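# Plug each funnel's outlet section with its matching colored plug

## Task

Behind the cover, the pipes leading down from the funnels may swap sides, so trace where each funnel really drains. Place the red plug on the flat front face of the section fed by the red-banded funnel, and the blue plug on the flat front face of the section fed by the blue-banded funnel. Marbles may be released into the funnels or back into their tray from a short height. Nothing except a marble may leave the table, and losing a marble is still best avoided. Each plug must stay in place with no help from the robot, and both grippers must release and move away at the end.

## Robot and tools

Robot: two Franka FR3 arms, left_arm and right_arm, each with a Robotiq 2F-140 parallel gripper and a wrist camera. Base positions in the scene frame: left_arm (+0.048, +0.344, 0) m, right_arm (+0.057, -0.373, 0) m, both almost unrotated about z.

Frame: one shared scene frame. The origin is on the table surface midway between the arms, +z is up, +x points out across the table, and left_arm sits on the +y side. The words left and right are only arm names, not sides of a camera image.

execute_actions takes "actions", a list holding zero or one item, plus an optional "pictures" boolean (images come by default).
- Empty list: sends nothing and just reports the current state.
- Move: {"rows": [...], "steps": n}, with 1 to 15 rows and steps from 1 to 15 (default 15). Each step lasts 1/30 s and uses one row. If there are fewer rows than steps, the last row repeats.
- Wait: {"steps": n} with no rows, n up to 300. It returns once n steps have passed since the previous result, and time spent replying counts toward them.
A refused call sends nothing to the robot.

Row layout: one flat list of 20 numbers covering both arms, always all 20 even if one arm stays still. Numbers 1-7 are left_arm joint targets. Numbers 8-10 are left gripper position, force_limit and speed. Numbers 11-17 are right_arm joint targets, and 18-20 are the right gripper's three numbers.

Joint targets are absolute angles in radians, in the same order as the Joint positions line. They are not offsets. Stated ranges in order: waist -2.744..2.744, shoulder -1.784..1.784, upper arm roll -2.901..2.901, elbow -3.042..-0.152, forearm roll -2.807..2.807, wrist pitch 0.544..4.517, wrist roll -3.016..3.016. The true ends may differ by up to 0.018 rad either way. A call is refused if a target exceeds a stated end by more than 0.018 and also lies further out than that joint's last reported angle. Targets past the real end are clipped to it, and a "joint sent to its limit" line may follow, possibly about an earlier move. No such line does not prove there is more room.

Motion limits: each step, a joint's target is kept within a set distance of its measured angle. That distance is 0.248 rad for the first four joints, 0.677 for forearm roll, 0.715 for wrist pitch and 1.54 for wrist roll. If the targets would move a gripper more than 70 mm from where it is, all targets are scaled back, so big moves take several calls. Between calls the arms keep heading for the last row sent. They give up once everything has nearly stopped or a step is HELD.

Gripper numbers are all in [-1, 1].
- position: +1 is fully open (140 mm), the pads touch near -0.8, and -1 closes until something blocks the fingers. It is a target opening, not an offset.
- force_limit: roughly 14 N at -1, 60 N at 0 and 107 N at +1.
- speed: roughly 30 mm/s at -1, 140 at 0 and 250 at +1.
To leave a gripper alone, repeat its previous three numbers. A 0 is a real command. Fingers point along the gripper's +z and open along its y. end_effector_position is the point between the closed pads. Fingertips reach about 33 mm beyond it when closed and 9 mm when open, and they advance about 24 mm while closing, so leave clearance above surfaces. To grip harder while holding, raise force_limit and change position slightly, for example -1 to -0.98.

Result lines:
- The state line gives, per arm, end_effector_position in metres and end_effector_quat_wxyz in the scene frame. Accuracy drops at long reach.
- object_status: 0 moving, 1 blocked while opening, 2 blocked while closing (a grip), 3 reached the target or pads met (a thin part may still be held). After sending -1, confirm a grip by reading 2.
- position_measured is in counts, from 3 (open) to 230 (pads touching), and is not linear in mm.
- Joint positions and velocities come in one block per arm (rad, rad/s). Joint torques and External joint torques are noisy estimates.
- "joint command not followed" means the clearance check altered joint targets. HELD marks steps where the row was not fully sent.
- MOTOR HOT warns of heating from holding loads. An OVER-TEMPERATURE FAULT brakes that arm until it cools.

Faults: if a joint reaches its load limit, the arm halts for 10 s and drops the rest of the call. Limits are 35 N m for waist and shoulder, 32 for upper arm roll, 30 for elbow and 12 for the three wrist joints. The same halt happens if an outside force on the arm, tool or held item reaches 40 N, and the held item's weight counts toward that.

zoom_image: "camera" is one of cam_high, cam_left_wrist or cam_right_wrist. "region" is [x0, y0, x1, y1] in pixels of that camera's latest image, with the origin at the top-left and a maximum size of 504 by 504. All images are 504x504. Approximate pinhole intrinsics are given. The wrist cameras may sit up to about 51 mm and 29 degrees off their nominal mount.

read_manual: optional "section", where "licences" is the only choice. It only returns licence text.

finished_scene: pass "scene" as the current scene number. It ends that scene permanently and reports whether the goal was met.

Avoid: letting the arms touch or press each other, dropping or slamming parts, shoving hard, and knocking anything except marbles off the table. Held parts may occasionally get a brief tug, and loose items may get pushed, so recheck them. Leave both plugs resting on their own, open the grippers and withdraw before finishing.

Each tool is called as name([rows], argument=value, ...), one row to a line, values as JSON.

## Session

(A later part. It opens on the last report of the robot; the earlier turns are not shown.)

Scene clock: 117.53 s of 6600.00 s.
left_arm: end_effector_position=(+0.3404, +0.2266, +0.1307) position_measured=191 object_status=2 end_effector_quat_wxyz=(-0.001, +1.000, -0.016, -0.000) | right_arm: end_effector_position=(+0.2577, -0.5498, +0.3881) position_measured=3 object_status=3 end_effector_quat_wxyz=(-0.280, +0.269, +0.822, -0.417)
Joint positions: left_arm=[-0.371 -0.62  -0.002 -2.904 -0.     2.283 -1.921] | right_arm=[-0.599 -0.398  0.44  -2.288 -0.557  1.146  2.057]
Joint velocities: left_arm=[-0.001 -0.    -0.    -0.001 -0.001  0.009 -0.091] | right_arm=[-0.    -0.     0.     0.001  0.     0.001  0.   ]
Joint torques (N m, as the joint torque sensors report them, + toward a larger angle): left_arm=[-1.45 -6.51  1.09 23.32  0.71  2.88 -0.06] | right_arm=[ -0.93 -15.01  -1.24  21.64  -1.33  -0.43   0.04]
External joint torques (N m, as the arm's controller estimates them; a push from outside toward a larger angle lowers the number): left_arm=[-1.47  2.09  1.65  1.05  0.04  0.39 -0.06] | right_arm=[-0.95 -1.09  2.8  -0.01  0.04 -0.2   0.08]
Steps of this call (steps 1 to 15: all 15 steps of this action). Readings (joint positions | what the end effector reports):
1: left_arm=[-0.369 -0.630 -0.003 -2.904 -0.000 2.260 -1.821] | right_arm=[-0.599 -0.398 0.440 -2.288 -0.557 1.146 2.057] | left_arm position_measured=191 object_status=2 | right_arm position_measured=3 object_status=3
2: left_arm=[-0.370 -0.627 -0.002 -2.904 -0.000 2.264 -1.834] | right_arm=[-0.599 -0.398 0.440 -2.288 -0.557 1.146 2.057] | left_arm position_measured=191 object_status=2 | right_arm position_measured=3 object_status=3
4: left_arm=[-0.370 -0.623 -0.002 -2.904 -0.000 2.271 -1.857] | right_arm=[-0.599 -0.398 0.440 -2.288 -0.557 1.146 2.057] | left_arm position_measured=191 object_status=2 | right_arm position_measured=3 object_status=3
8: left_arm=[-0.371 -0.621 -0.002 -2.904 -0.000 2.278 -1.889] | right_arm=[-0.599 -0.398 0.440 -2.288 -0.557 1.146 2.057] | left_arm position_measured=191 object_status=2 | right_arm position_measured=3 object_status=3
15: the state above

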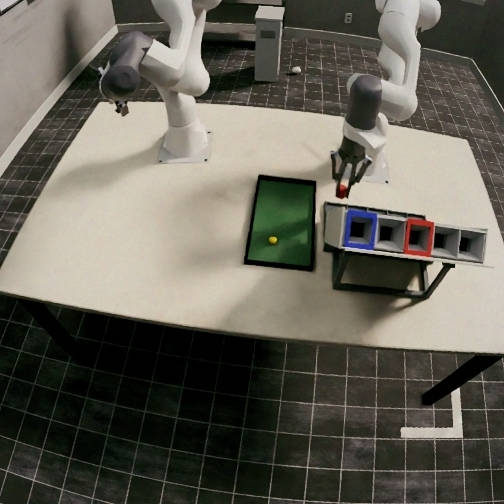

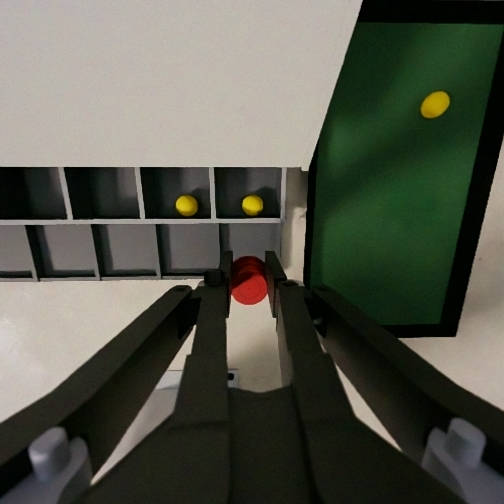

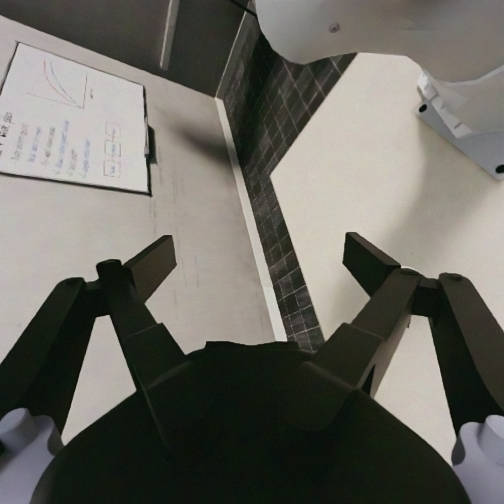

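Aligned. Descend.

execute_actions([
  {"rows":[[-0.373,-0.57,0,-2.925,0,2.4,-1.953,-1,-0.4,-0.4,-0.6,-0.4,0.442,-2.287,-0.557,1.144,2.057,1,-0.5,0],[-0.373,-0.57,0,-2.925,0,2.4,-1.953,-1,-0.4,-0.4,-0.6,-0.4,0.442,-2.287,-0.557,1.144,2.057,1,-0.5,0],[-0.373,-0.57,0,-2.925,0,2.4,-1.953,-1,-0.4,-0.4,-0.6,-0.4,0.442,-2.287,-0.557,1.144,2.057,1,-0.5,0],[-0.373,-0.515,0,-2.947,0,2.48,-1.953,-1,-0.4,-0.4,-0.6,-0.4,0.442,-2.287,-0.557,1.144,2.057,1,-0.5,0],[-0.373,-0.515,0,-2.947,0,2.48,-1.953,-1,-0.4,-0.4,-0.6,-0.4,0.442,-2.287,-0.557,1.144,2.057,1,-0.5,0],[-0.373,-0.515,0,-2.947,0,2.48,-1.953,-1,-0.4,-0.4,-0.6,-0.4,0.442,-2.287,-0.557,1.144,2.057,1,-0.5,0],[-0.373,-0.463,0,-2.966,0,2.54,-1.953,-1,-0.4,-0.4,-0.6,-0.4,0.442,-2.287,-0.557,1.144,2.057,1,-0.5,0],[-0.373,-0.463,0,-2.966,0,2.54,-1.953,-1,-0.4,-0.4,-0.6,-0.4,0.442,-2.287,-0.557,1.144,2.057,1,-0.5,0],[-0.373,-0.463,0,-2.966,0,2.54,-1.953,-1,-0.4,-0.4,-0.6,-0.4,0.442,-2.287,-0.557,1.144,2.057,1,-0.5,0],[-0.373,-0.463,0,-2.966,0,2.54,-1.953,-1,-0.4,-0.4,-0.6,-0.4,0.442,-2.287,-0.557,1.144,2.057,1,-0.5,0],[-0.373,-0.43,0,-2.972,0,2.57,-1.953,-1,-0.4,-0.4,-0.6,-0.4,0.442,-2.287,-0.557,1.144,2.057,1,-0.5,0]]},
], pictures=false)

execute_actions([
  {"rows":[[-0.373,-0.41,0,-2.976,0,2.6,-1.953,-1,-0.4,-0.4,-0.6,-0.4,0.442,-2.287,-0.557,1.144,2.057,1,-0.5,0],[-0.373,-0.41,0,-2.976,0,2.6,-1.953,-1,-0.4,-0.4,-0.6,-0.4,0.442,-2.287,-0.557,1.144,2.057,1,-0.5,0],[-0.373,-0.41,0,-2.976,0,2.6,-1.953,-1,-0.4,-0.4,-0.6,-0.4,0.442,-2.287,-0.557,1.144,2.057,1,-0.5,0],[-0.373,-0.41,0,-2.976,0,2.6,-1.953,-1,-0.4,-0.4,-0.6,-0.4,0.442,-2.287,-0.557,1.144,2.057,1,-0.5,0],[-0.373,-0.395,0,-2.978,0,2.6,-1.953,-1,-0.4,-0.4,-0.6,-0.4,0.442,-2.287,-0.557,1.144,2.057,1,-0.5,0],[-0.373,-0.395,0,-2.978,0,2.6,-1.953,-1,-0.4,-0.4,-0.6,-0.4,0.442,-2.287,-0.557,1.144,2.057,1,-0.5,0],[-0.373,-0.395,0,-2.978,0,2.6,-1.953,-1,-0.4,-0.4,-0.6,-0.4,0.442,-2.287,-0.557,1.144,2.057,1,-0.5,0],[-0.373,-0.38,0,-2.98,0,2.6,-1.953,-1,-0.4,-0.4,-0.6,-0.4,0.442,-2.287,-0.557,1.144,2.057,1,-0.5,0]]},
])

Scene clock: 131.93 s of 6600.00 s.
left_arm: end_effector_position=(+0.3394, +0.2270, +0.0666) position_measured=191 object_status=2 end_effector_quat_wxyz=(-0.001, +1.000, -0.002, -0.002) | right_arm: end_effector_position=(+0.2577, -0.5498, +0.3881) position_measured=3 object_status=3 end_effector_quat_wxyz=(-0.280, +0.269, +0.822, -0.417)
Joint positions: left_arm=[-0.371 -0.436 -0.001 -2.972 -0.     2.531 -1.949] | right_arm=[-0.599 -0.398  0.44  -2.288 -0.557  1.146  2.057]
Joint velocities: left_arm=[-0.     0.073  0.001 -0.016 -0.001  0.208 -0.   ] | right_arm=[ 0.     0.     0.001 -0.    -0.     0.    -0.002]
Joint torques (N m, as the joint torque sensors report them, + toward a larger angle): left_arm=[ -1.92 -11.4    0.66  22.19   0.53   3.13   0.  ] | right_arm=[ -0.61 -15.22  -2.72  20.69  -1.27  -0.32   0.14]
External joint torques (N m, as the arm's controller estimates them; a push from outside toward a larger angle lowers the number): left_arm=[-1.93  2.04  1.05  1.66  0.02  0.44  0.  ] | right_arm=[-0.59 -1.3   1.37 -0.94  0.11 -0.08  0.18]
Steps of this call (steps 1 to 30: the robot went on to your last target; steps 31 to 90: nothing new was sent; then 10.90 s passed at rest; steps 91 to 105: all 15 steps of this action). Readings (joint positions | what the end effector reports):
91: left_arm=[-0.371 -0.612 -0.002 -2.907 -0.000 2.304 -1.949] | right_arm=[-0.599 -0.398 0.440 -2.288 -0.557 1.146 2.057] | left_arm position_measured=191 object_status=2 | right_arm position_measured=3 object_status=3
92: left_arm=[-0.371 -0.599 -0.002 -2.911 -0.000 2.321 -1.949] | right_arm=[-0.599 -0.398 0.440 -2.288 -0.557 1.146 2.057] | left_arm position_measured=191 object_status=2 | right_arm position_measured=3 object_status=3
94: left_arm=[-0.371 -0.572 -0.002 -2.922 -0.000 2.361 -1.949] | right_arm=[-0.599 -0.398 0.440 -2.288 -0.557 1.146 2.057] | left_arm position_measured=191 object_status=2 | right_arm position_measured=3 object_status=3
98: left_arm=[-0.371 -0.500 -0.001 -2.951 -0.000 2.444 -1.949] | right_arm=[-0.599 -0.398 0.440 -2.288 -0.557 1.146 2.057] | left_arm position_measured=191 object_status=2 | right_arm position_measured=3 object_status=3
105: the state above

Scene clock: 132.43 s of 6600.00 s.
left_arm: end_effector_position=(+0.3400, +0.2267, +0.0525) position_measured=191 object_status=2 end_effector_quat_wxyz=(-0.001, +1.000, -0.002, -0.002) | right_arm: end_effector_position=(+0.2577, -0.5498, +0.3881) position_measured=3 object_status=3 end_effector_quat_wxyz=(-0.280, +0.269, +0.822, -0.417)
Joint positions: left_arm=[-0.371 -0.383 -0.001 -2.979 -0.     2.593 -1.949] | right_arm=[-0.599 -0.398  0.44  -2.288 -0.557  1.146  2.057]
Joint velocities: left_arm=[ 0.001  0.003  0.002 -0.001  0.001  0.022 -0.   ] | right_arm=[-0.     0.     0.    -0.001 -0.     0.001 -0.   ]
Joint torques (N m, as the joint torque sensors report them, + toward a larger angle): left_arm=[ -1.2  -11.4    0.3   19.84   0.48   2.96  -0.01] | right_arm=[ -0.66 -14.86  -0.65  22.05  -1.35  -0.4    0.25]
External joint torques (N m, as the arm's controller estimates them; a push from outside toward a larger angle lowers the number): left_arm=[-1.2   1.56  0.67  1.28  0.02  0.46 -0.01] | right_arm=[-0.69 -1.    3.38  0.47  0.02 -0.16  0.29]
Steps of this call (steps 1 to 15: all 15 steps of this action). Readings (joint positions | what the end effector reports):
1: left_arm=[-0.371 -0.430 -0.001 -2.972 -0.000 2.543 -1.949] | right_arm=[-0.599 -0.398 0.440 -2.288 -0.557 1.146 2.057] | left_arm position_measured=191 object_status=2 | right_arm position_measured=3 object_status=3
2: left_arm=[-0.371 -0.424 -0.001 -2.973 -0.000 2.553 -1.949] | right_arm=[-0.599 -0.398 0.440 -2.288 -0.557 1.146 2.057] | left_arm position_measured=191 object_status=2 | right_arm position_measured=3 object_status=3
4: left_arm=[-0.371 -0.416 -0.001 -2.974 -0.000 2.567 -1.949] | right_arm=[-0.599 -0.398 0.440 -2.288 -0.557 1.146 2.057] | left_arm position_measured=191 object_status=2 | right_arm position_measured=3 object_status=3
8: left_arm=[-0.371 -0.398 -0.001 -2.976 -0.000 2.584 -1.949] | right_arm=[-0.599 -0.398 0.440 -2.288 -0.557 1.146 2.057] | left_arm position_measured=191 object_status=2 | right_arm position_measured=3 object_status=3
15: the state above

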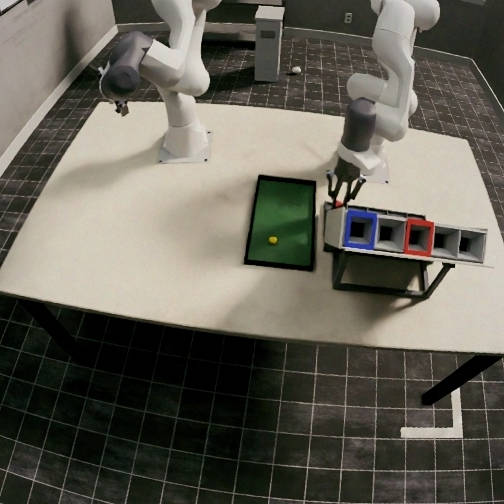

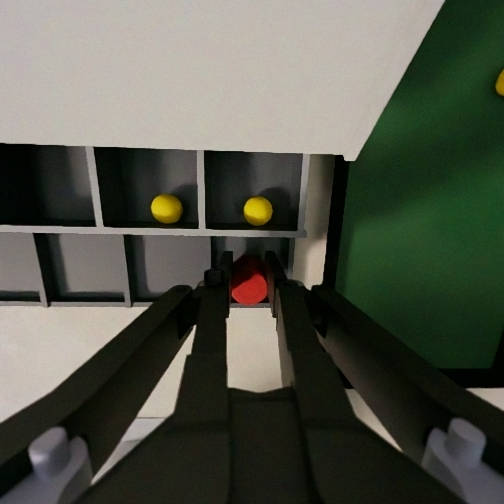

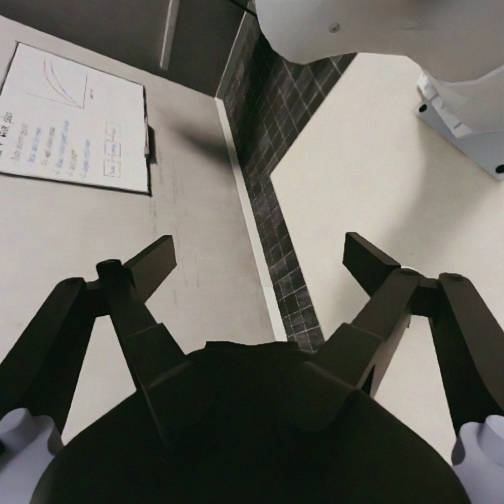

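execute_actions([
  {"rows":[[-0.373,-0.378,0,-2.98,0,2.6,-1.953,-0.2,-0.4,-0.6,-0.6,-0.4,0.442,-2.287,-0.557,1.144,2.057,1,-0.5,0]]},
], pictures=false)

execute_actions([
  {"rows":[[-0.373,-0.43,0,-2.972,0,2.5,-1.953,-0.2,-0.4,-0.6,-0.6,-0.4,0.442,-2.287,-0.557,1.144,2.057,1,-0.5,0],[-0.373,-0.43,0,-2.972,0,2.5,-1.953,-0.2,-0.4,-0.6,-0.6,-0.4,0.442,-2.287,-0.557,1.144,2.057,1,-0.5,0],[-0.373,-0.43,0,-2.972,0,2.5,-1.953,-0.2,-0.4,-0.6,-0.6,-0.4,0.442,-2.287,-0.557,1.144,2.057,1,-0.5,0],[-0.373,-0.49,0,-2.957,0,2.42,-1.953,-0.2,-0.4,-0.6,-0.6,-0.4,0.442,-2.287,-0.557,1.144,2.057,1,-0.5,0],[-0.373,-0.49,0,-2.957,0,2.42,-1.953,-0.2,-0.4,-0.6,-0.6,-0.4,0.442,-2.287,-0.557,1.144,2.057,1,-0.5,0],[-0.373,-0.49,0,-2.957,0,2.42,-1.953,-0.2,-0.4,-0.6,-0.6,-0.4,0.442,-2.287,-0.557,1.144,2.057,1,-0.5,0],[-0.373,-0.555,0,-2.93,0,2.33,-1.953,-0.2,-0.4,-0.6,-0.6,-0.4,0.442,-2.287,-0.557,1.144,2.057,1,-0.5,0],[-0.373,-0.555,0,-2.93,0,2.33,-1.953,-0.2,-0.4,-0.6,-0.6,-0.4,0.442,-2.287,-0.557,1.144,2.057,1,-0.5,0],[-0.373,-0.555,0,-2.93,0,2.33,-1.953,-0.2,-0.4,-0.6,-0.6,-0.4,0.442,-2.287,-0.557,1.144,2.057,1,-0.5,0],[-0.373,-0.62,0,-2.905,0,2.25,-1.953,-0.2,-0.4,-0.6,-0.6,-0.4,0.442,-2.287,-0.557,1.144,2.057,1,-0.5,0],[-0.373,-0.62,0,-2.905,0,2.25,-1.953,-0.2,-0.4,-0.6,-0.6,-0.4,0.442,-2.287,-0.557,1.144,2.057,1,-0.5,0],[-0.373,-0.68,0,-2.89,0,2.17,-1.953,-0.2,-0.4,-0.6,-0.6,-0.4,0.442,-2.287,-0.557,1.144,2.057,1,-0.5,0]]},
])

Scene clock: 146.23 s of 6600.00 s.
left_arm: end_effector_position=(+0.3406, +0.2264, +0.0522) position_measured=154 object_status=0 end_effector_quat_wxyz=(-0.000, +1.000, -0.002, -0.001) | right_arm: end_effector_position=(+0.2577, -0.5498, +0.3881) position_measured=3 object_status=3 end_effector_quat_wxyz=(-0.280, +0.269, +0.822, -0.417)
Joint positions: left_arm=[-0.371 -0.381 -0.001 -2.979 -0.     2.597 -1.949] | right_arm=[-0.599 -0.398  0.44  -2.288 -0.557  1.146  2.057]
Joint velocities: left_arm=[-0.001 -0.     0.001  0.001 -0.     0.     0.001] | right_arm=[-0.002  0.    -0.     0.001 -0.     0.001 -0.   ]
Joint torques (N m, as the joint torque sensors report them, + toward a larger angle): left_arm=[ -0.95 -10.48  -0.26  19.99   0.55   2.79  -0.11] | right_arm=[ -0.3  -14.78  -2.48  21.96  -1.38  -0.34   0.23]
External joint torques (N m, as the arm's controller estimates them; a push from outside toward a larger angle lowers the number): left_arm=[-0.91  2.42  0.13  1.51  0.08  0.28 -0.11] | right_arm=[-0.27 -0.84  1.62  0.29  0.01 -0.11  0.27]
Steps of this call (steps 1 to 15: the robot went on to your last target; steps 16 to 90: nothing new was sent; then 10.30 s passed at rest; steps 91 to 105: all 15 steps of this action). Readings (joint positions | what the end effector reports):
91: left_arm=[-0.371 -0.382 -0.001 -2.979 -0.000 2.597 -1.949] | right_arm=[-0.599 -0.398 0.440 -2.288 -0.557 1.146 2.057] | left_arm position_measured=191 object_status=0 | right_arm position_measured=3 object_status=3
92: left_arm=[-0.371 -0.381 -0.001 -2.979 -0.000 2.597 -1.949] | right_arm=[-0.599 -0.398 0.440 -2.288 -0.557 1.146 2.057] | left_arm position_measured=191 object_status=0 | right_arm position_measured=3 object_status=3
94: left_arm=[-0.371 -0.381 -0.001 -2.979 -0.000 2.597 -1.949] | right_arm=[-0.599 -0.398 0.440 -2.288 -0.557 1.146 2.057] | left_arm position_measured=179 object_status=0 | right_arm position_measured=3 object_status=3
98: left_arm=[-0.371 -0.381 -0.001 -2.979 -0.000 2.597 -1.949] | right_arm=[-0.599 -0.398 0.440 -2.288 -0.557 1.146 2.057] | left_arm position_measured=163 object_status=0 | right_arm position_measured=3 object_status=3
105: the state above

Scene clock: 146.73 s of 6600.00 s.
left_arm: end_effector_position=(+0.3481, +0.2235, +0.1480) position_measured=154 object_status=3 end_effector_quat_wxyz=(+0.006, +1.000, -0.002, +0.016) | right_arm: end_effector_position=(+0.2577, -0.5498, +0.3881) position_measured=3 object_status=3 end_effector_quat_wxyz=(-0.280, +0.269, +0.822, -0.417)
Joint positions: left_arm=[-0.371 -0.663 -0.001 -2.892 -0.     2.264 -1.949] | right_arm=[-0.599 -0.398  0.44  -2.288 -0.557  1.146  2.057]
Joint velocities: left_arm=[ 0.001 -0.305  0.     0.12   0.001 -0.511  0.001] | right_arm=[-0.002 -0.001  0.     0.    -0.    -0.001 -0.002]
Joint torques (N m, as the joint torque sensors report them, + toward a larger angle): left_arm=[-1.37 -2.16  0.24 20.78  0.66  1.35  0.  ] | right_arm=[ -0.87 -14.07  -1.74  20.95  -1.4   -0.41   0.08]
External joint torques (N m, as the arm's controller estimates them; a push from outside toward a larger angle lowers the number): left_arm=[-1.4  -0.81  0.84  2.98 -0.03 -0.43 -0.01] | right_arm=[-0.84 -0.08  2.37 -0.74 -0.01 -0.17  0.12]
Steps of this call (steps 1 to 15: all 15 steps of this action). Readings (joint positions | what the end effector reports):
1: left_arm=[-0.371 -0.389 -0.001 -2.979 -0.000 2.581 -1.949] | right_arm=[-0.599 -0.398 0.440 -2.288 -0.557 1.146 2.057] | left_arm position_measured=154 object_status=3 | right_arm position_measured=3 object_status=3
2: left_arm=[-0.371 -0.402 -0.001 -2.978 -0.000 2.566 -1.949] | right_arm=[-0.599 -0.398 0.440 -2.288 -0.557 1.146 2.057] | left_arm position_measured=154 object_status=3 | right_arm position_measured=3 object_status=3
4: left_arm=[-0.371 -0.429 -0.001 -2.974 -0.000 2.531 -1.949] | right_arm=[-0.599 -0.398 0.440 -2.288 -0.557 1.146 2.057] | left_arm position_measured=154 object_status=3 | right_arm position_measured=3 object_status=3
8: left_arm=[-0.371 -0.509 -0.001 -2.949 -0.000 2.442 -1.949] | right_arm=[-0.599 -0.398 0.440 -2.288 -0.557 1.146 2.057] | left_arm position_measured=154 object_status=3 | right_arm position_measured=3 object_status=3
15: the state above

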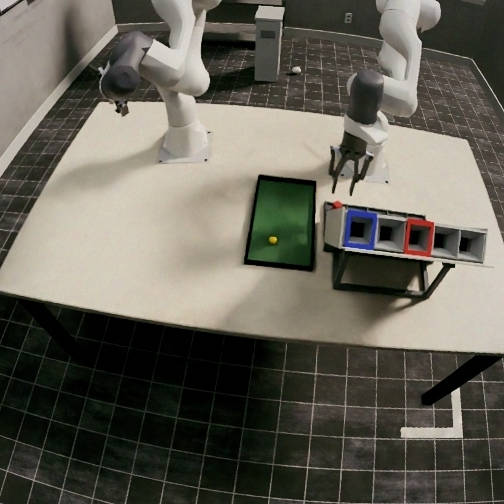

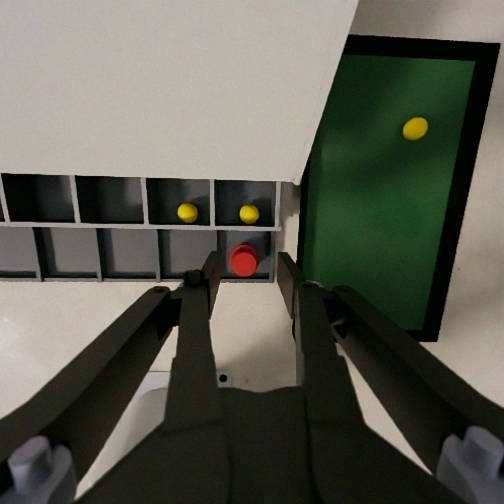

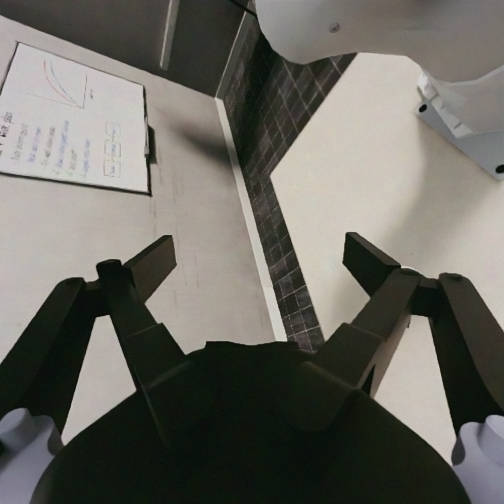

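execute_actions([
  {"rows":[[0.3,-0.68,0,-2.89,0,2.17,-1.6,-0.2,-0.4,-0.4,-0.6,-0.4,0.442,-2.287,-0.557,1.144,2.057,1,-0.5,0]],"steps":12},
], pictures=false)

execute_actions([
  {"rows":[[0.92,-0.66,0,-2.87,0,2.2,-1.9,0.1,-0.4,-0.4,-0.6,-0.4,0.442,-2.287,-0.557,1.144,2.057,1,-0.5,0]],"steps":12},
], pictures=false)

execute_actions([
  {"rows":[[0.88,-0.185,0,-2.445,0,2.26,-2.4,0.1,-0.4,-0.4,-0.6,-0.4,0.442,-2.287,-0.557,1.144,2.057,1,-0.5,0]]},
], pictures=false)

execute_actions([
  {"rows":[[0.695,-0.14,0,-2.47,0,2.33,-2.455,0.1,-0.4,-0.4,-0.6,-0.4,0.442,-2.287,-0.557,1.144,2.057,1,-0.5,0]]},
])

Scene clock: 151.77 s of 6600.00 s.
left_arm: end_effector_position=(+0.3358, +0.4245, +0.1460) position_measured=154 object_status=3 end_effector_quat_wxyz=(+0.003, +0.979, +0.202, -0.019) | right_arm: end_effector_position=(+0.2577, -0.5498, +0.3881) position_measured=3 object_status=3 end_effector_quat_wxyz=(-0.280, +0.269, +0.822, -0.417)
Joint positions: left_arm=[ 0.281 -0.678  0.005 -2.889 -0.001  2.173 -1.703] | right_arm=[-0.599 -0.398  0.44  -2.288 -0.557  1.146  2.057]
Joint velocities: left_arm=[ 0.245  0.    -0.012 -0.002  0.002 -0.     0.327] | right_arm=[ 0.001  0.002 -0.    -0.    -0.     0.    -0.002]
Joint torques (N m, as the joint torque sensors report them, + toward a larger angle): left_arm=[-0.85 -8.36 -2.46 23.95  0.76  2.    0.48] | right_arm=[ -0.8  -15.16  -2.18  20.89  -1.41  -0.4    0.25]
External joint torques (N m, as the arm's controller estimates them; a push from outside toward a larger angle lowers the number): left_arm=[ 1.24 -1.08 -0.28  1.02  0.07 -0.43  0.48] | right_arm=[-0.81 -1.31  1.86 -0.73 -0.04 -0.17  0.29]
Steps of this call (steps 1 to 30: the robot went on to your last target; steps 31 to 90: nothing new was sent; then 1.63 s passed at rest; steps 91 to 102: all 12 steps of this action). Readings (joint positions | what the end effector reports):
91: left_arm=[-0.316 -0.678 -0.014 -2.889 -0.001 2.173 -1.918] | right_arm=[-0.599 -0.398 0.440 -2.288 -0.557 1.146 2.057] | left_arm position_measured=154 object_status=3 | right_arm position_measured=3 object_status=3
92: left_arm=[-0.243 -0.678 -0.011 -2.888 -0.001 2.173 -1.888] | right_arm=[-0.599 -0.398 0.440 -2.288 -0.557 1.146 2.057] | left_arm position_measured=154 object_status=3 | right_arm position_measured=3 object_status=3
94: left_arm=[-0.096 -0.678 -0.006 -2.888 -0.001 2.173 -1.836] | right_arm=[-0.599 -0.398 0.440 -2.288 -0.557 1.146 2.057] | left_arm position_measured=154 object_status=3 | right_arm position_measured=3 object_status=3
98: left_arm=[0.187 -0.678 0.002 -2.888 -0.001 2.173 -1.757] | right_arm=[-0.599 -0.398 0.440 -2.288 -0.557 1.146 2.057] | left_arm position_measured=154 object_status=3 | right_arm position_measured=3 object_status=3
102: the state above

Scene clock: 152.17 s of 6600.00 s.
left_arm: end_effector_position=(+0.2437, +0.5881, +0.1516) position_measured=117 object_status=0 end_effector_quat_wxyz=(+0.004, +0.835, +0.551, -0.005) | right_arm: end_effector_position=(+0.2577, -0.5498, +0.3881) position_measured=3 object_status=3 end_effector_quat_wxyz=(-0.280, +0.269, +0.822, -0.417)
Joint positions: left_arm=[ 0.903 -0.663  0.006 -2.87  -0.001  2.196 -1.839] | right_arm=[-0.599 -0.398  0.44  -2.288 -0.557  1.146  2.057]
Joint velocities: left_arm=[ 0.219  0.003 -0.015  0.001  0.001  0.009 -0.189] | right_arm=[ 0.    -0.    -0.001 -0.    -0.002 -0.001  0.001]
Joint torques (N m, as the joint torque sensors report them, + toward a larger angle): left_arm=[-0.54 -5.79 -3.93 24.43  0.97  2.94 -0.28] | right_arm=[ -0.79 -14.78  -1.84  21.63  -1.38  -0.31   0.14]
External joint torques (N m, as the arm's controller estimates them; a push from outside toward a larger angle lowers the number): left_arm=[ 1.45  2.13 -1.77  1.36  0.26  0.45 -0.29] | right_arm=[-0.82 -0.78  2.2  -0.05  0.   -0.08  0.18]
Steps of this call (steps 1 to 12: all 12 steps of this action). Readings (joint positions | what the end effector reports):
1: left_arm=[0.336 -0.674 -0.007 -2.885 -0.001 2.176 -1.719] | right_arm=[-0.599 -0.398 0.440 -2.288 -0.557 1.146 2.057] | left_arm position_measured=154 object_status=0 | right_arm position_measured=3 object_status=3
2: left_arm=[0.407 -0.670 -0.006 -2.880 -0.001 2.180 -1.735] | right_arm=[-0.599 -0.398 0.440 -2.288 -0.557 1.146 2.057] | left_arm position_measured=150 object_status=0 | right_arm position_measured=3 object_status=3
4: left_arm=[0.548 -0.667 -0.003 -2.874 -0.001 2.186 -1.764] | right_arm=[-0.599 -0.398 0.440 -2.288 -0.557 1.146 2.057] | left_arm position_measured=139 object_status=0 | right_arm position_measured=3 object_status=3
8: left_arm=[0.818 -0.664 0.003 -2.870 -0.001 2.194 -1.808] | right_arm=[-0.599 -0.398 0.440 -2.288 -0.557 1.146 2.057] | left_arm position_measured=118 object_status=0 | right_arm position_measured=3 object_status=3
12: the state above

Scene clock: 152.67 s of 6600.00 s.
left_arm: end_effector_position=(+0.3409, +0.6932, +0.1583) position_measured=117 object_status=3 end_effector_quat_wxyz=(+0.001, +0.706, +0.708, -0.004) | right_arm: end_effector_position=(+0.2577, -0.5498, +0.3881) position_measured=3 object_status=3 end_effector_quat_wxyz=(-0.280, +0.269, +0.822, -0.417)
Joint positions: left_arm=[ 0.882 -0.187  0.001 -2.45  -0.002  2.254 -2.27 ] | right_arm=[-0.599 -0.398  0.44  -2.288 -0.557  1.146  2.057]
Joint velocities: left_arm=[-0.    -0.     0.     0.044 -0.     0.024 -0.416] | right_arm=[ 0.    -0.     0.     0.001 -0.001  0.    -0.   ]
Joint torques (N m, as the joint torque sensors report them, + toward a larger angle): left_arm=[ -1.46 -23.13  -1.07  24.26   1.05   2.81  -0.06] | right_arm=[ -0.56 -15.02  -0.92  21.38  -1.38  -0.41   0.22]
External joint torques (N m, as the arm's controller estimates them; a push from outside toward a larger angle lowers the number): left_arm=[-1.5   0.79 -0.91  1.93  0.36  0.37 -0.06] | right_arm=[-0.56 -1.03  3.15 -0.32  0.01 -0.18  0.26]
Steps of this call (steps 1 to 15: all 15 steps of this action). Readings (joint positions | what the end effector reports):
1: left_arm=[0.902 -0.625 0.007 -2.834 -0.002 2.196 -1.877] | right_arm=[-0.599 -0.398 0.440 -2.288 -0.557 1.146 2.057] | left_arm position_measured=117 object_status=0 | right_arm position_measured=3 object_status=3
2: left_arm=[0.898 -0.570 0.006 -2.778 -0.002 2.203 -1.914] | right_arm=[-0.599 -0.398 0.440 -2.288 -0.557 1.146 2.057] | left_arm position_measured=117 object_status=0 | right_arm position_measured=3 object_status=3
4: left_arm=[0.892 -0.459 0.005 -2.664 -0.002 2.216 -1.982] | right_arm=[-0.599 -0.398 0.440 -2.288 -0.557 1.146 2.057] | left_arm position_measured=117 object_status=3 | right_arm position_measured=3 object_status=3
8: left_arm=[0.884 -0.244 0.002 -2.483 -0.002 2.244 -2.124] | right_arm=[-0.599 -0.398 0.440 -2.288 -0.557 1.146 2.057] | left_arm position_measured=117 object_status=3 | right_arm position_measured=3 object_status=3
15: the state above

Scene clock: 153.17 s of 6600.00 s.
left_arm: end_effector_position=(+0.4033, +0.6344, +0.1343) position_measured=117 object_status=3 end_effector_quat_wxyz=(+0.000, +0.722, +0.692, -0.003) | right_arm: end_effector_position=(+0.2577, -0.5498, +0.3881) position_measured=3 object_status=3 end_effector_quat_wxyz=(-0.280, +0.269, +0.822, -0.417)
Joint positions: left_arm=[ 0.697 -0.141 -0.002 -2.47  -0.002  2.323 -2.414] | right_arm=[-0.599 -0.398  0.44  -2.288 -0.557  1.146  2.057]
Joint velocities: left_arm=[-0.001  0.     0.004  0.    -0.001  0.025 -0.121] | right_arm=[ 0.    -0.001  0.     0.001 -0.    -0.001  0.   ]
Joint torques (N m, as the joint torque sensors report them, + toward a larger angle): left_arm=[ -1.06 -23.91   0.95  23.36   0.89   2.89  -0.15] | right_arm=[ -0.6  -14.96  -1.54  21.6   -1.41  -0.37   0.11]
External joint torques (N m, as the arm's controller estimates them; a push from outside toward a larger angle lowers the number): left_arm=[-0.88  0.73  1.24  1.54  0.23  0.44 -0.15] | right_arm=[-0.62 -1.    2.51 -0.05 -0.03 -0.14  0.15]
Steps of this call (steps 1 to 15: all 15 steps of this action). Readings (joint positions | what the end effector reports):
1: left_arm=[0.851 -0.183 0.016 -2.450 -0.002 2.264 -2.284] | right_arm=[-0.599 -0.398 0.440 -2.288 -0.557 1.146 2.057] | left_arm position_measured=117 object_status=3 | right_arm position_measured=3 object_status=3
2: left_arm=[0.813 -0.175 0.017 -2.453 -0.002 2.275 -2.299] | right_arm=[-0.599 -0.398 0.440 -2.288 -0.557 1.146 2.057] | left_arm position_measured=117 object_status=3 | right_arm position_measured=3 object_status=3
4: left_arm=[0.746 -0.155 0.005 -2.461 -0.002 2.293 -2.329] | right_arm=[-0.599 -0.398 0.440 -2.288 -0.557 1.146 2.057] | left_arm position_measured=117 object_status=3 | right_arm position_measured=3 object_status=3
8: left_arm=[0.699 -0.141 -0.007 -2.470 -0.002 2.310 -2.372] | right_arm=[-0.599 -0.398 0.440 -2.288 -0.557 1.146 2.057] | left_arm position_measured=117 object_status=3 | right_arm position_measured=3 object_status=3
15: the state above

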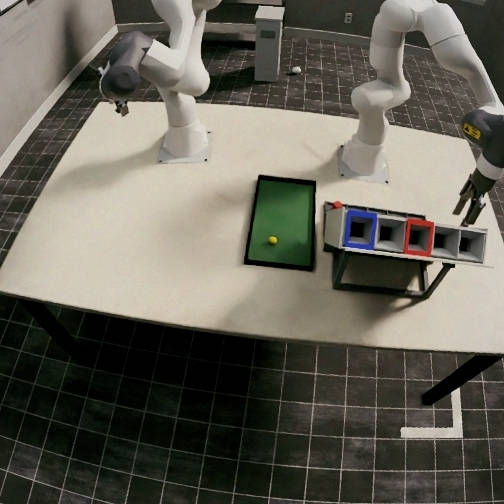

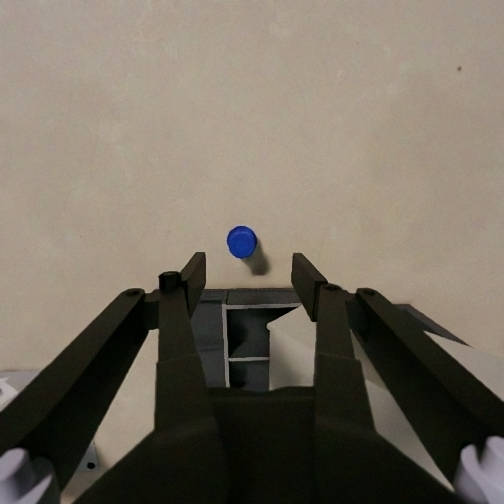

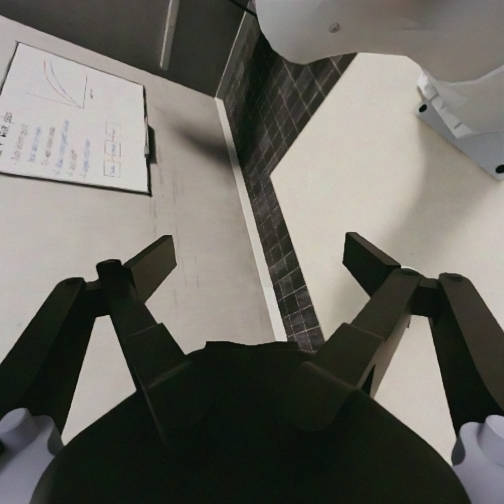

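execute_actions([
  {"rows":[[0.73,-0.13,0,-2.46,0,2.37,-2.42,0.1,-0.4,-0.4,-0.6,-0.4,0.442,-2.287,-0.557,1.144,2.057,1,-0.5,0],[0.73,-0.13,0,-2.46,0,2.37,-2.42,0.1,-0.4,-0.4,-0.6,-0.4,0.442,-2.287,-0.557,1.144,2.057,1,-0.5,0],[0.73,-0.13,0,-2.46,0,2.37,-2.42,0.1,-0.4,-0.4,-0.6,-0.4,0.442,-2.287,-0.557,1.144,2.057,1,-0.5,0],[0.73,-0.068,0,-2.49,0,2.47,-2.42,0.1,-0.4,-0.4,-0.6,-0.4,0.442,-2.287,-0.557,1.144,2.057,1,-0.5,0],[0.73,-0.068,0,-2.49,0,2.47,-2.42,0.1,-0.4,-0.4,-0.6,-0.4,0.442,-2.287,-0.557,1.144,2.057,1,-0.5,0],[0.73,-0.068,0,-2.49,0,2.47,-2.42,0.1,-0.4,-0.4,-0.6,-0.4,0.442,-2.287,-0.557,1.144,2.057,1,-0.5,0],[0.73,-0.068,0,-2.49,0,2.47,-2.42,0.1,-0.4,-0.4,-0.6,-0.4,0.442,-2.287,-0.557,1.144,2.057,1,-0.5,0],[0.73,-0.01,0,-2.505,0,2.55,-2.42,0.1,-0.4,-0.4,-0.6,-0.4,0.442,-2.287,-0.557,1.144,2.057,1,-0.5,0],[0.73,-0.01,0,-2.505,0,2.55,-2.42,0.1,-0.4,-0.4,-0.6,-0.4,0.442,-2.287,-0.557,1.144,2.057,1,-0.5,0],[0.73,-0.01,0,-2.505,0,2.55,-2.42,0.1,-0.4,-0.4,-0.6,-0.4,0.442,-2.287,-0.557,1.144,2.057,1,-0.5,0],[0.73,0.025,0,-2.512,0,2.578,-2.42,0.1,-0.4,-0.4,-0.6,-0.4,0.442,-2.287,-0.557,1.144,2.057,1,-0.5,0],[0.73,0.025,0,-2.512,0,2.578,-2.42,0.1,-0.4,-0.4,-0.6,-0.4,0.442,-2.287,-0.557,1.144,2.057,1,-0.5,0],[0.73,0.025,0,-2.512,0,2.578,-2.42,0.1,-0.4,-0.4,-0.6,-0.4,0.442,-2.287,-0.557,1.144,2.057,1,-0.5,0],[0.73,0.059,0,-2.519,0,2.578,-2.42,0.1,-0.4,-0.4,-0.6,-0.4,0.442,-2.287,-0.557,1.144,2.057,1,-0.5,0]]},
], pictures=false)

execute_actions([
  {"steps":12},
])

Scene clock: 164.13 s of 6600.00 s.
left_arm: end_effector_position=(+0.3954, +0.6475, +0.0547) position_measured=117 object_status=3 end_effector_quat_wxyz=(+0.000, +0.705, +0.709, -0.005) | right_arm: end_effector_position=(+0.2577, -0.5498, +0.3881) position_measured=3 object_status=3 end_effector_quat_wxyz=(-0.280, +0.269, +0.822, -0.417)
Joint positions: left_arm=[ 0.728  0.034  0.    -2.513 -0.002  2.537 -2.429] | right_arm=[-0.599 -0.398  0.44  -2.288 -0.557  1.146  2.057]
Joint velocities: left_arm=[ 0.     0.346  0.001 -0.081  0.     0.224  0.019] | right_arm=[ 0.    -0.     0.    -0.     0.    -0.    -0.001]
Joint torques (N m, as the joint torque sensors report them, + toward a larger angle): left_arm=[  1.61 -30.16  -1.11  21.86   0.82   2.97   0.4 ] | right_arm=[ -0.4  -14.58  -2.25  20.83  -1.39  -0.39   0.19]
External joint torques (N m, as the arm's controller estimates them; a push from outside toward a larger angle lowers the number): left_arm=[ 1.6   1.71 -1.17  1.5   0.34  0.37  0.41] | right_arm=[-0.41 -0.69  1.8  -0.74 -0.02 -0.15  0.23]
Steps of this call (steps 1 to 30: the robot went on to your last target; steps 31 to 90: nothing new was sent; then 7.47 s passed at rest; steps 91 to 105: all 15 steps of this action). Readings (joint positions | what the end effector reports):
91: left_arm=[0.703 -0.139 -0.004 -2.468 -0.002 2.333 -2.448] | right_arm=[-0.599 -0.398 0.440 -2.288 -0.557 1.146 2.057] | left_arm position_measured=117 object_status=3 | right_arm position_measured=3 object_status=3
92: left_arm=[0.711 -0.137 -0.004 -2.466 -0.002 2.340 -2.446] | right_arm=[-0.599 -0.398 0.440 -2.288 -0.557 1.146 2.057] | left_arm position_measured=117 object_status=3 | right_arm position_measured=3 object_status=3
94: left_arm=[0.721 -0.126 -0.001 -2.465 -0.002 2.367 -2.442] | right_arm=[-0.599 -0.398 0.440 -2.288 -0.557 1.146 2.057] | left_arm position_measured=117 object_status=3 | right_arm position_measured=3 object_status=3
98: left_arm=[0.728 -0.068 0.000 -2.487 -0.002 2.436 -2.435] | right_arm=[-0.599 -0.398 0.440 -2.288 -0.557 1.146 2.057] | left_arm position_measured=117 object_status=3 | right_arm position_measured=3 object_status=3
105: the state above

Scene clock: 164.53 s of 6600.00 s.
left_arm: end_effector_position=(+0.3955, +0.6476, +0.0442) position_measured=117 object_status=3 end_effector_quat_wxyz=(+0.000, +0.706, +0.708, -0.003) | right_arm: end_effector_position=(+0.2577, -0.5498, +0.3881) position_measured=3 object_status=3 end_effector_quat_wxyz=(-0.280, +0.269, +0.822, -0.417)
Joint positions: left_arm=[ 0.728  0.058  0.    -2.52  -0.002  2.571 -2.425] | right_arm=[-0.599 -0.398  0.44  -2.288 -0.557  1.146  2.057]
Joint velocities: left_arm=[ 0.     0.    -0.001 -0.    -0.     0.024  0.005] | right_arm=[ 0.     0.     0.     0.    -0.    -0.001  0.   ]
Joint torques (N m, as the joint torque sensors report them, + toward a larger angle): left_arm=[  0.88 -27.35  -0.38  20.99   0.78   2.8    0.38] | right_arm=[ -1.2  -14.61  -1.52  20.55  -1.38  -0.34   0.16]
External joint torques (N m, as the arm's controller estimates them; a push from outside toward a larger angle lowers the number): left_arm=[ 0.84  1.07 -0.48  2.32  0.3   0.34  0.38] | right_arm=[-1.22 -0.68  2.53 -1.1   0.   -0.1   0.2 ]
Steps of this call (steps 1 to 12: the robot went on to your last target). Readings (joint positions | what the end effector reports):
1: left_arm=[0.728 0.044 0.000 -2.516 -0.002 2.543 -2.429] | right_arm=[-0.599 -0.398 0.440 -2.288 -0.557 1.146 2.057] | left_arm position_measured=117 object_status=3 | right_arm position_measured=3 object_status=3
2: left_arm=[0.728 0.051 0.000 -2.518 -0.002 2.548 -2.428] | right_arm=[-0.599 -0.398 0.440 -2.288 -0.557 1.146 2.057] | left_arm position_measured=117 object_status=3 | right_arm position_measured=3 object_status=3
4: left_arm=[0.728 0.057 0.000 -2.520 -0.002 2.556 -2.427] | right_arm=[-0.599 -0.398 0.440 -2.288 -0.557 1.146 2.057] | left_arm position_measured=117 object_status=3 | right_arm position_measured=3 object_status=3
8: left_arm=[0.728 0.058 0.000 -2.520 -0.002 2.567 -2.426] | right_arm=[-0.599 -0.398 0.440 -2.288 -0.557 1.146 2.057] | left_arm position_measured=117 object_status=3 | right_arm position_measured=3 object_status=3
12: the state above

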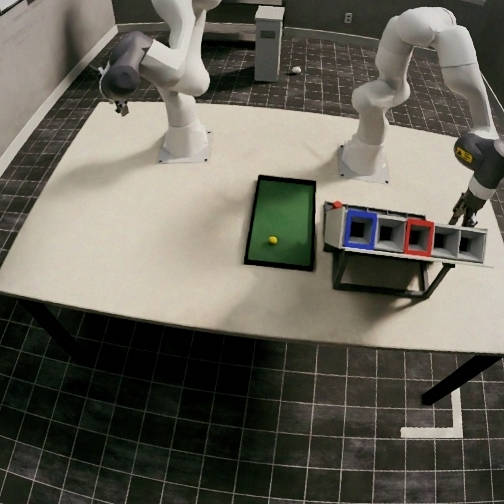

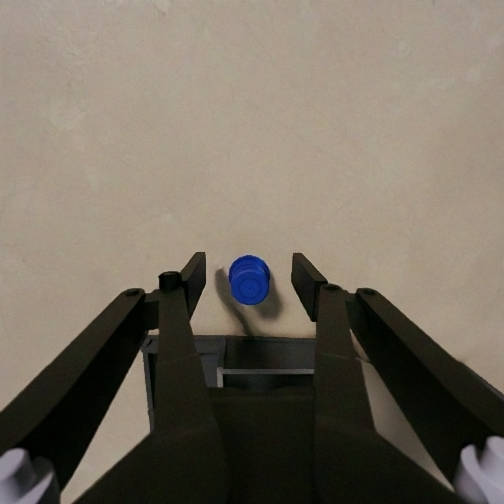

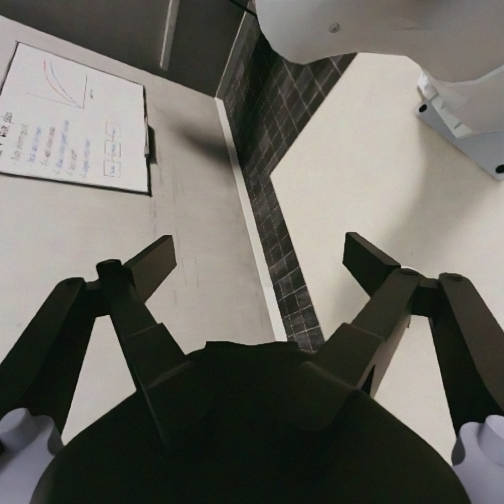

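execute_actions([
  {"rows":[[0.727,0.059,0,-2.519,0,2.574,-2.42,-1,-0.4,-0.4,-0.6,-0.4,0.442,-2.287,-0.557,1.144,2.057,1,-0.5,0]]},
], pictures=false)

execute_actions([
  {"steps":10},
], pictures=false)

execute_actions([
  {"rows":[[0.73,-0.01,0,-2.505,0,2.45,-2.42,-1,-0.4,-0.4,-0.6,-0.4,0.442,-2.287,-0.557,1.144,2.057,1,-0.5,0],[0.73,-0.01,0,-2.505,0,2.45,-2.42,-1,-0.4,-0.4,-0.6,-0.4,0.442,-2.287,-0.557,1.144,2.057,1,-0.5,0],[0.73,-0.01,0,-2.505,0,2.45,-2.42,-1,-0.4,-0.4,-0.6,-0.4,0.442,-2.287,-0.557,1.144,2.057,1,-0.5,0],[0.76,-0.09,0,-2.49,0,2.36,-2.42,-1,-0.4,-0.4,-0.6,-0.4,0.442,-2.287,-0.557,1.144,2.057,1,-0.5,0],[0.76,-0.09,0,-2.49,0,2.36,-2.42,-1,-0.4,-0.4,-0.6,-0.4,0.442,-2.287,-0.557,1.144,2.057,1,-0.5,0],[0.76,-0.09,0,-2.49,0,2.36,-2.42,-1,-0.4,-0.4,-0.6,-0.4,0.442,-2.287,-0.557,1.144,2.057,1,-0.5,0],[0.9,-0.185,0,-2.46,0,2.26,-2.2,-1,-0.4,-0.4,-0.6,-0.4,0.442,-2.287,-0.557,1.144,2.057,1,-0.5,0]]},
], pictures=false)

execute_actions([
  {"rows":[[0.92,-0.68,0,-2.89,0,2.17,-1.2,-1,-0.4,-0.4,-0.6,-0.4,0.442,-2.287,-0.557,1.144,2.057,1,-0.5,0]]},
])

Scene clock: 172.67 s of 6600.00 s.
left_arm: end_effector_position=(+0.3967, +0.6487, +0.0448) position_measured=189 object_status=0 end_effector_quat_wxyz=(+0.000, +0.707, +0.708, -0.001) | right_arm: end_effector_position=(+0.2577, -0.5498, +0.3881) position_measured=3 object_status=3 end_effector_quat_wxyz=(-0.280, +0.269, +0.822, -0.417)
Joint positions: left_arm=[ 0.728  0.058  0.    -2.519 -0.002  2.575 -2.424] | right_arm=[-0.599 -0.398  0.44  -2.288 -0.557  1.146  2.057]
Joint velocities: left_arm=[-0.    -0.     0.     0.006 -0.     0.001  0.   ] | right_arm=[-0.     0.001 -0.002 -0.001  0.001  0.    -0.001]
Joint torques (N m, as the joint torque sensors report them, + toward a larger angle): left_arm=[ -0.14 -27.63  -0.02  20.62   0.73   2.29   0.27] | right_arm=[ -0.59 -15.09  -2.22  21.65  -1.31  -0.35   0.12]
External joint torques (N m, as the arm's controller estimates them; a push from outside toward a larger angle lowers the number): left_arm=[-0.11  0.66 -0.12  2.03  0.25 -0.12  0.26] | right_arm=[-0.53 -1.2   1.91  0.04  0.07 -0.11  0.16]
Steps of this call (steps 1 to 30: the robot went on to your last target; steps 31 to 90: nothing new was sent; then 4.63 s passed at rest; steps 91 to 105: all 15 steps of this action). Readings (joint positions | what the end effector reports):
91: left_arm=[0.728 0.058 0.000 -2.520 -0.002 2.575 -2.424] | right_arm=[-0.599 -0.398 0.440 -2.288 -0.557 1.146 2.057] | left_arm position_measured=117 object_status=0 | right_arm position_measured=3 object_status=3
92: left_arm=[0.728 0.058 0.000 -2.520 -0.002 2.575 -2.424] | right_arm=[-0.599 -0.398 0.440 -2.288 -0.557 1.146 2.057] | left_arm position_measured=121 object_status=0 | right_arm position_measured=3 object_status=3
94: left_arm=[0.728 0.058 0.000 -2.520 -0.002 2.575 -2.424] | right_arm=[-0.599 -0.398 0.440 -2.288 -0.557 1.146 2.057] | left_arm position_measured=132 object_status=0 | right_arm position_measured=3 object_status=3
98: left_arm=[0.728 0.058 0.000 -2.520 -0.002 2.575 -2.424] | right_arm=[-0.599 -0.398 0.440 -2.288 -0.557 1.146 2.057] | left_arm position_measured=152 object_status=0 | right_arm position_measured=3 object_status=3
105: the state above

Scene clock: 173.00 s of 6600.00 s.
left_arm: end_effector_position=(+0.3967, +0.6487, +0.0448) position_measured=191 object_status=2 end_effector_quat_wxyz=(+0.000, +0.707, +0.708, -0.001) | right_arm: end_effector_position=(+0.2577, -0.5498, +0.3881) position_measured=3 object_status=3 end_effector_quat_wxyz=(-0.280, +0.269, +0.822, -0.417)
Joint positions: left_arm=[ 0.728  0.058  0.    -2.519 -0.002  2.575 -2.424] | right_arm=[-0.599 -0.398  0.44  -2.288 -0.557  1.146  2.057]
Joint velocities: left_arm=[ 0.001 -0.     0.    -0.001 -0.001 -0.001  0.001] | right_arm=[-0.    -0.001 -0.001 -0.001 -0.001 -0.    -0.002]
Joint torques (N m, as the joint torque sensors report them, + toward a larger angle): left_arm=[ -0.74 -27.01  -0.79  21.47   0.68   2.26   0.38] | right_arm=[ -0.64 -13.73  -1.84  20.58  -1.37  -0.39   0.21]
External joint torques (N m, as the arm's controller estimates them; a push from outside toward a larger angle lowers the number): left_arm=[-0.79  1.46 -0.91  2.77  0.2  -0.2   0.38] | right_arm=[-0.66  0.21  2.2  -1.04  0.   -0.15  0.25]
Steps of this call (steps 1 to 10: the robot went on to your last target). Readings (joint positions | what the end effector reports):
1: left_arm=[0.728 0.058 0.000 -2.519 -0.002 2.575 -2.424] | right_arm=[-0.599 -0.398 0.440 -2.288 -0.557 1.146 2.057] | left_arm position_measured=191 object_status=0 | right_arm position_measured=3 object_status=3
2: left_arm=[0.728 0.058 0.000 -2.519 -0.002 2.575 -2.424] | right_arm=[-0.599 -0.398 0.440 -2.288 -0.557 1.146 2.057] | left_arm position_measured=191 object_status=0 | right_arm position_measured=3 object_status=3
4: left_arm=[0.728 0.058 0.000 -2.519 -0.002 2.575 -2.424] | right_arm=[-0.599 -0.398 0.440 -2.288 -0.557 1.146 2.057] | left_arm position_measured=191 object_status=0 | right_arm position_measured=3 object_status=3
8: left_arm=[0.728 0.058 0.000 -2.519 -0.002 2.575 -2.424] | right_arm=[-0.599 -0.398 0.440 -2.288 -0.557 1.146 2.057] | left_arm position_measured=191 object_status=2 | right_arm position_measured=3 object_status=3
10: the state above

Scene clock: 173.50 s of 6600.00 s.
left_arm: end_effector_position=(+0.3408, +0.7073, +0.1586) position_measured=191 object_status=2 end_effector_quat_wxyz=(-0.000, +0.692, +0.722, +0.014) | right_arm: end_effector_position=(+0.2577, -0.5498, +0.3881) position_measured=3 object_status=3 end_effector_quat_wxyz=(-0.280, +0.269, +0.822, -0.417)
Joint positions: left_arm=[ 0.897 -0.186  0.006 -2.457 -0.002  2.3   -2.29 ] | right_arm=[-0.599 -0.398  0.44  -2.288 -0.557  1.146  2.057]
Joint velocities: left_arm=[ 0.024  0.001 -0.028 -0.021  0.001 -0.225  0.286] | right_arm=[-0.     0.001  0.     0.001 -0.     0.    -0.   ]
Joint torques (N m, as the joint torque sensors report them, + toward a larger angle): left_arm=[  0.5  -22.92  -2.62  24.03   0.9    2.11   0.31] | right_arm=[ -0.29 -15.07  -1.6   21.48  -1.38  -0.31   0.16]
External joint torques (N m, as the arm's controller estimates them; a push from outside toward a larger angle lowers the number): left_arm=[ 1.58 -0.17 -1.32  1.76  0.21 -0.45  0.31] | right_arm=[-0.28 -1.21  2.47 -0.14  0.   -0.08  0.2 ]
Steps of this call (steps 1 to 15: all 15 steps of this action). Readings (joint positions | what the end effector reports):
1: left_arm=[0.728 0.048 0.000 -2.519 -0.002 2.554 -2.424] | right_arm=[-0.599 -0.398 0.440 -2.288 -0.557 1.146 2.057] | left_arm position_measured=191 object_status=2 | right_arm position_measured=3 object_status=3
2: left_arm=[0.728 0.032 0.000 -2.518 -0.002 2.534 -2.424] | right_arm=[-0.599 -0.398 0.440 -2.288 -0.557 1.146 2.057] | left_arm position_measured=191 object_status=2 | right_arm position_measured=3 object_status=3
4: left_arm=[0.734 -0.005 -0.003 -2.511 -0.002 2.491 -2.424] | right_arm=[-0.599 -0.398 0.440 -2.288 -0.557 1.146 2.057] | left_arm position_measured=191 object_status=2 | right_arm position_measured=3 object_status=3
8: left_arm=[0.804 -0.107 -0.012 -2.484 -0.002 2.399 -2.390] | right_arm=[-0.599 -0.398 0.440 -2.288 -0.557 1.146 2.057] | left_arm position_measured=191 object_status=2 | right_arm position_measured=3 object_status=3
15: the state above

Scene clock: 174.00 s of 6600.00 s.
left_arm: end_effector_position=(+0.2341, +0.5827, +0.1470) position_measured=191 object_status=2 end_effector_quat_wxyz=(+0.008, +0.918, +0.395, -0.012) | right_arm: end_effector_position=(+0.2577, -0.5498, +0.3881) position_measured=3 object_status=3 end_effector_quat_wxyz=(-0.280, +0.269, +0.822, -0.417)
Joint positions: left_arm=[ 0.918 -0.675  0.002 -2.886 -0.001  2.182 -1.474] | right_arm=[-0.599 -0.398  0.44  -2.288 -0.557  1.146  2.057]
Joint velocities: left_arm=[ 0.    -0.031 -0.003 -0.045 -0.001 -0.059  0.896] | right_arm=[ 0.001  0.001  0.001 -0.     0.001  0.001  0.   ]
Joint torques (N m, as the joint torque sensors report them, + toward a larger angle): left_arm=[ 0.96 -8.57 -1.76 23.82  0.94  2.18  0.5 ] | right_arm=[ -0.47 -14.33  -1.6   21.58  -1.33  -0.33   0.18]
External joint torques (N m, as the arm's controller estimates them; a push from outside toward a larger angle lowers the number): left_arm=[ 0.96 -1.43 -1.13  0.52  0.23 -0.36  0.51] | right_arm=[-0.54 -0.47  2.38  0.    0.03 -0.1   0.22]
Steps of this call (steps 1 to 15: all 15 steps of this action). Readings (joint positions | what the end effector reports):
1: left_arm=[0.900 -0.214 0.004 -2.491 -0.001 2.292 -2.230] | right_arm=[-0.599 -0.398 0.440 -2.288 -0.557 1.146 2.057] | left_arm position_measured=191 object_status=2 | right_arm position_measured=3 object_status=3
2: left_arm=[0.902 -0.259 0.003 -2.538 -0.001 2.279 -2.169] | right_arm=[-0.599 -0.398 0.440 -2.288 -0.557 1.146 2.057] | left_arm position_measured=191 object_status=2 | right_arm position_measured=3 object_status=3
4: left_arm=[0.907 -0.355 0.003 -2.634 -0.001 2.258 -2.051] | right_arm=[-0.599 -0.398 0.440 -2.288 -0.557 1.146 2.057] | left_arm position_measured=191 object_status=2 | right_arm position_measured=3 object_status=3
8: left_arm=[0.915 -0.587 0.002 -2.828 -0.001 2.213 -1.786] | right_arm=[-0.599 -0.398 0.440 -2.288 -0.557 1.146 2.057] | left_arm position_measured=191 object_status=2 | right_arm position_measured=3 object_status=3
15: the state above

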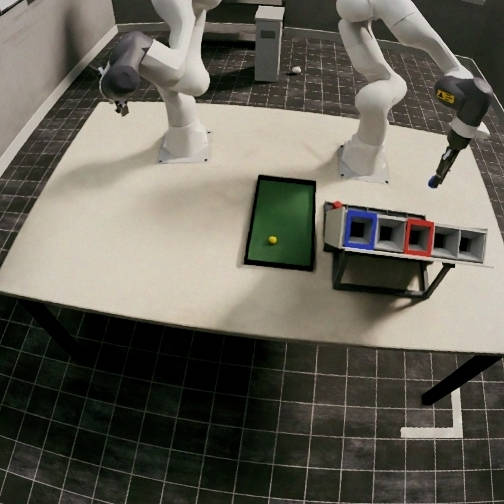

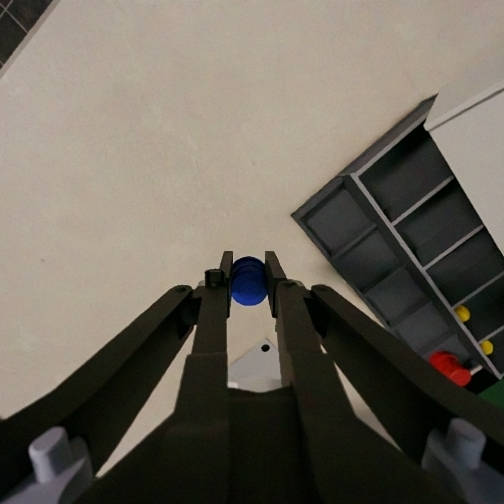

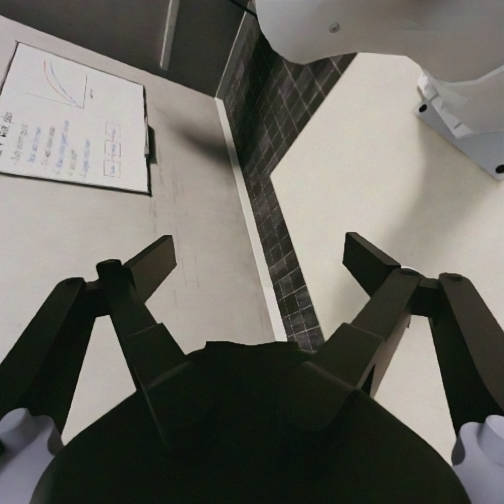

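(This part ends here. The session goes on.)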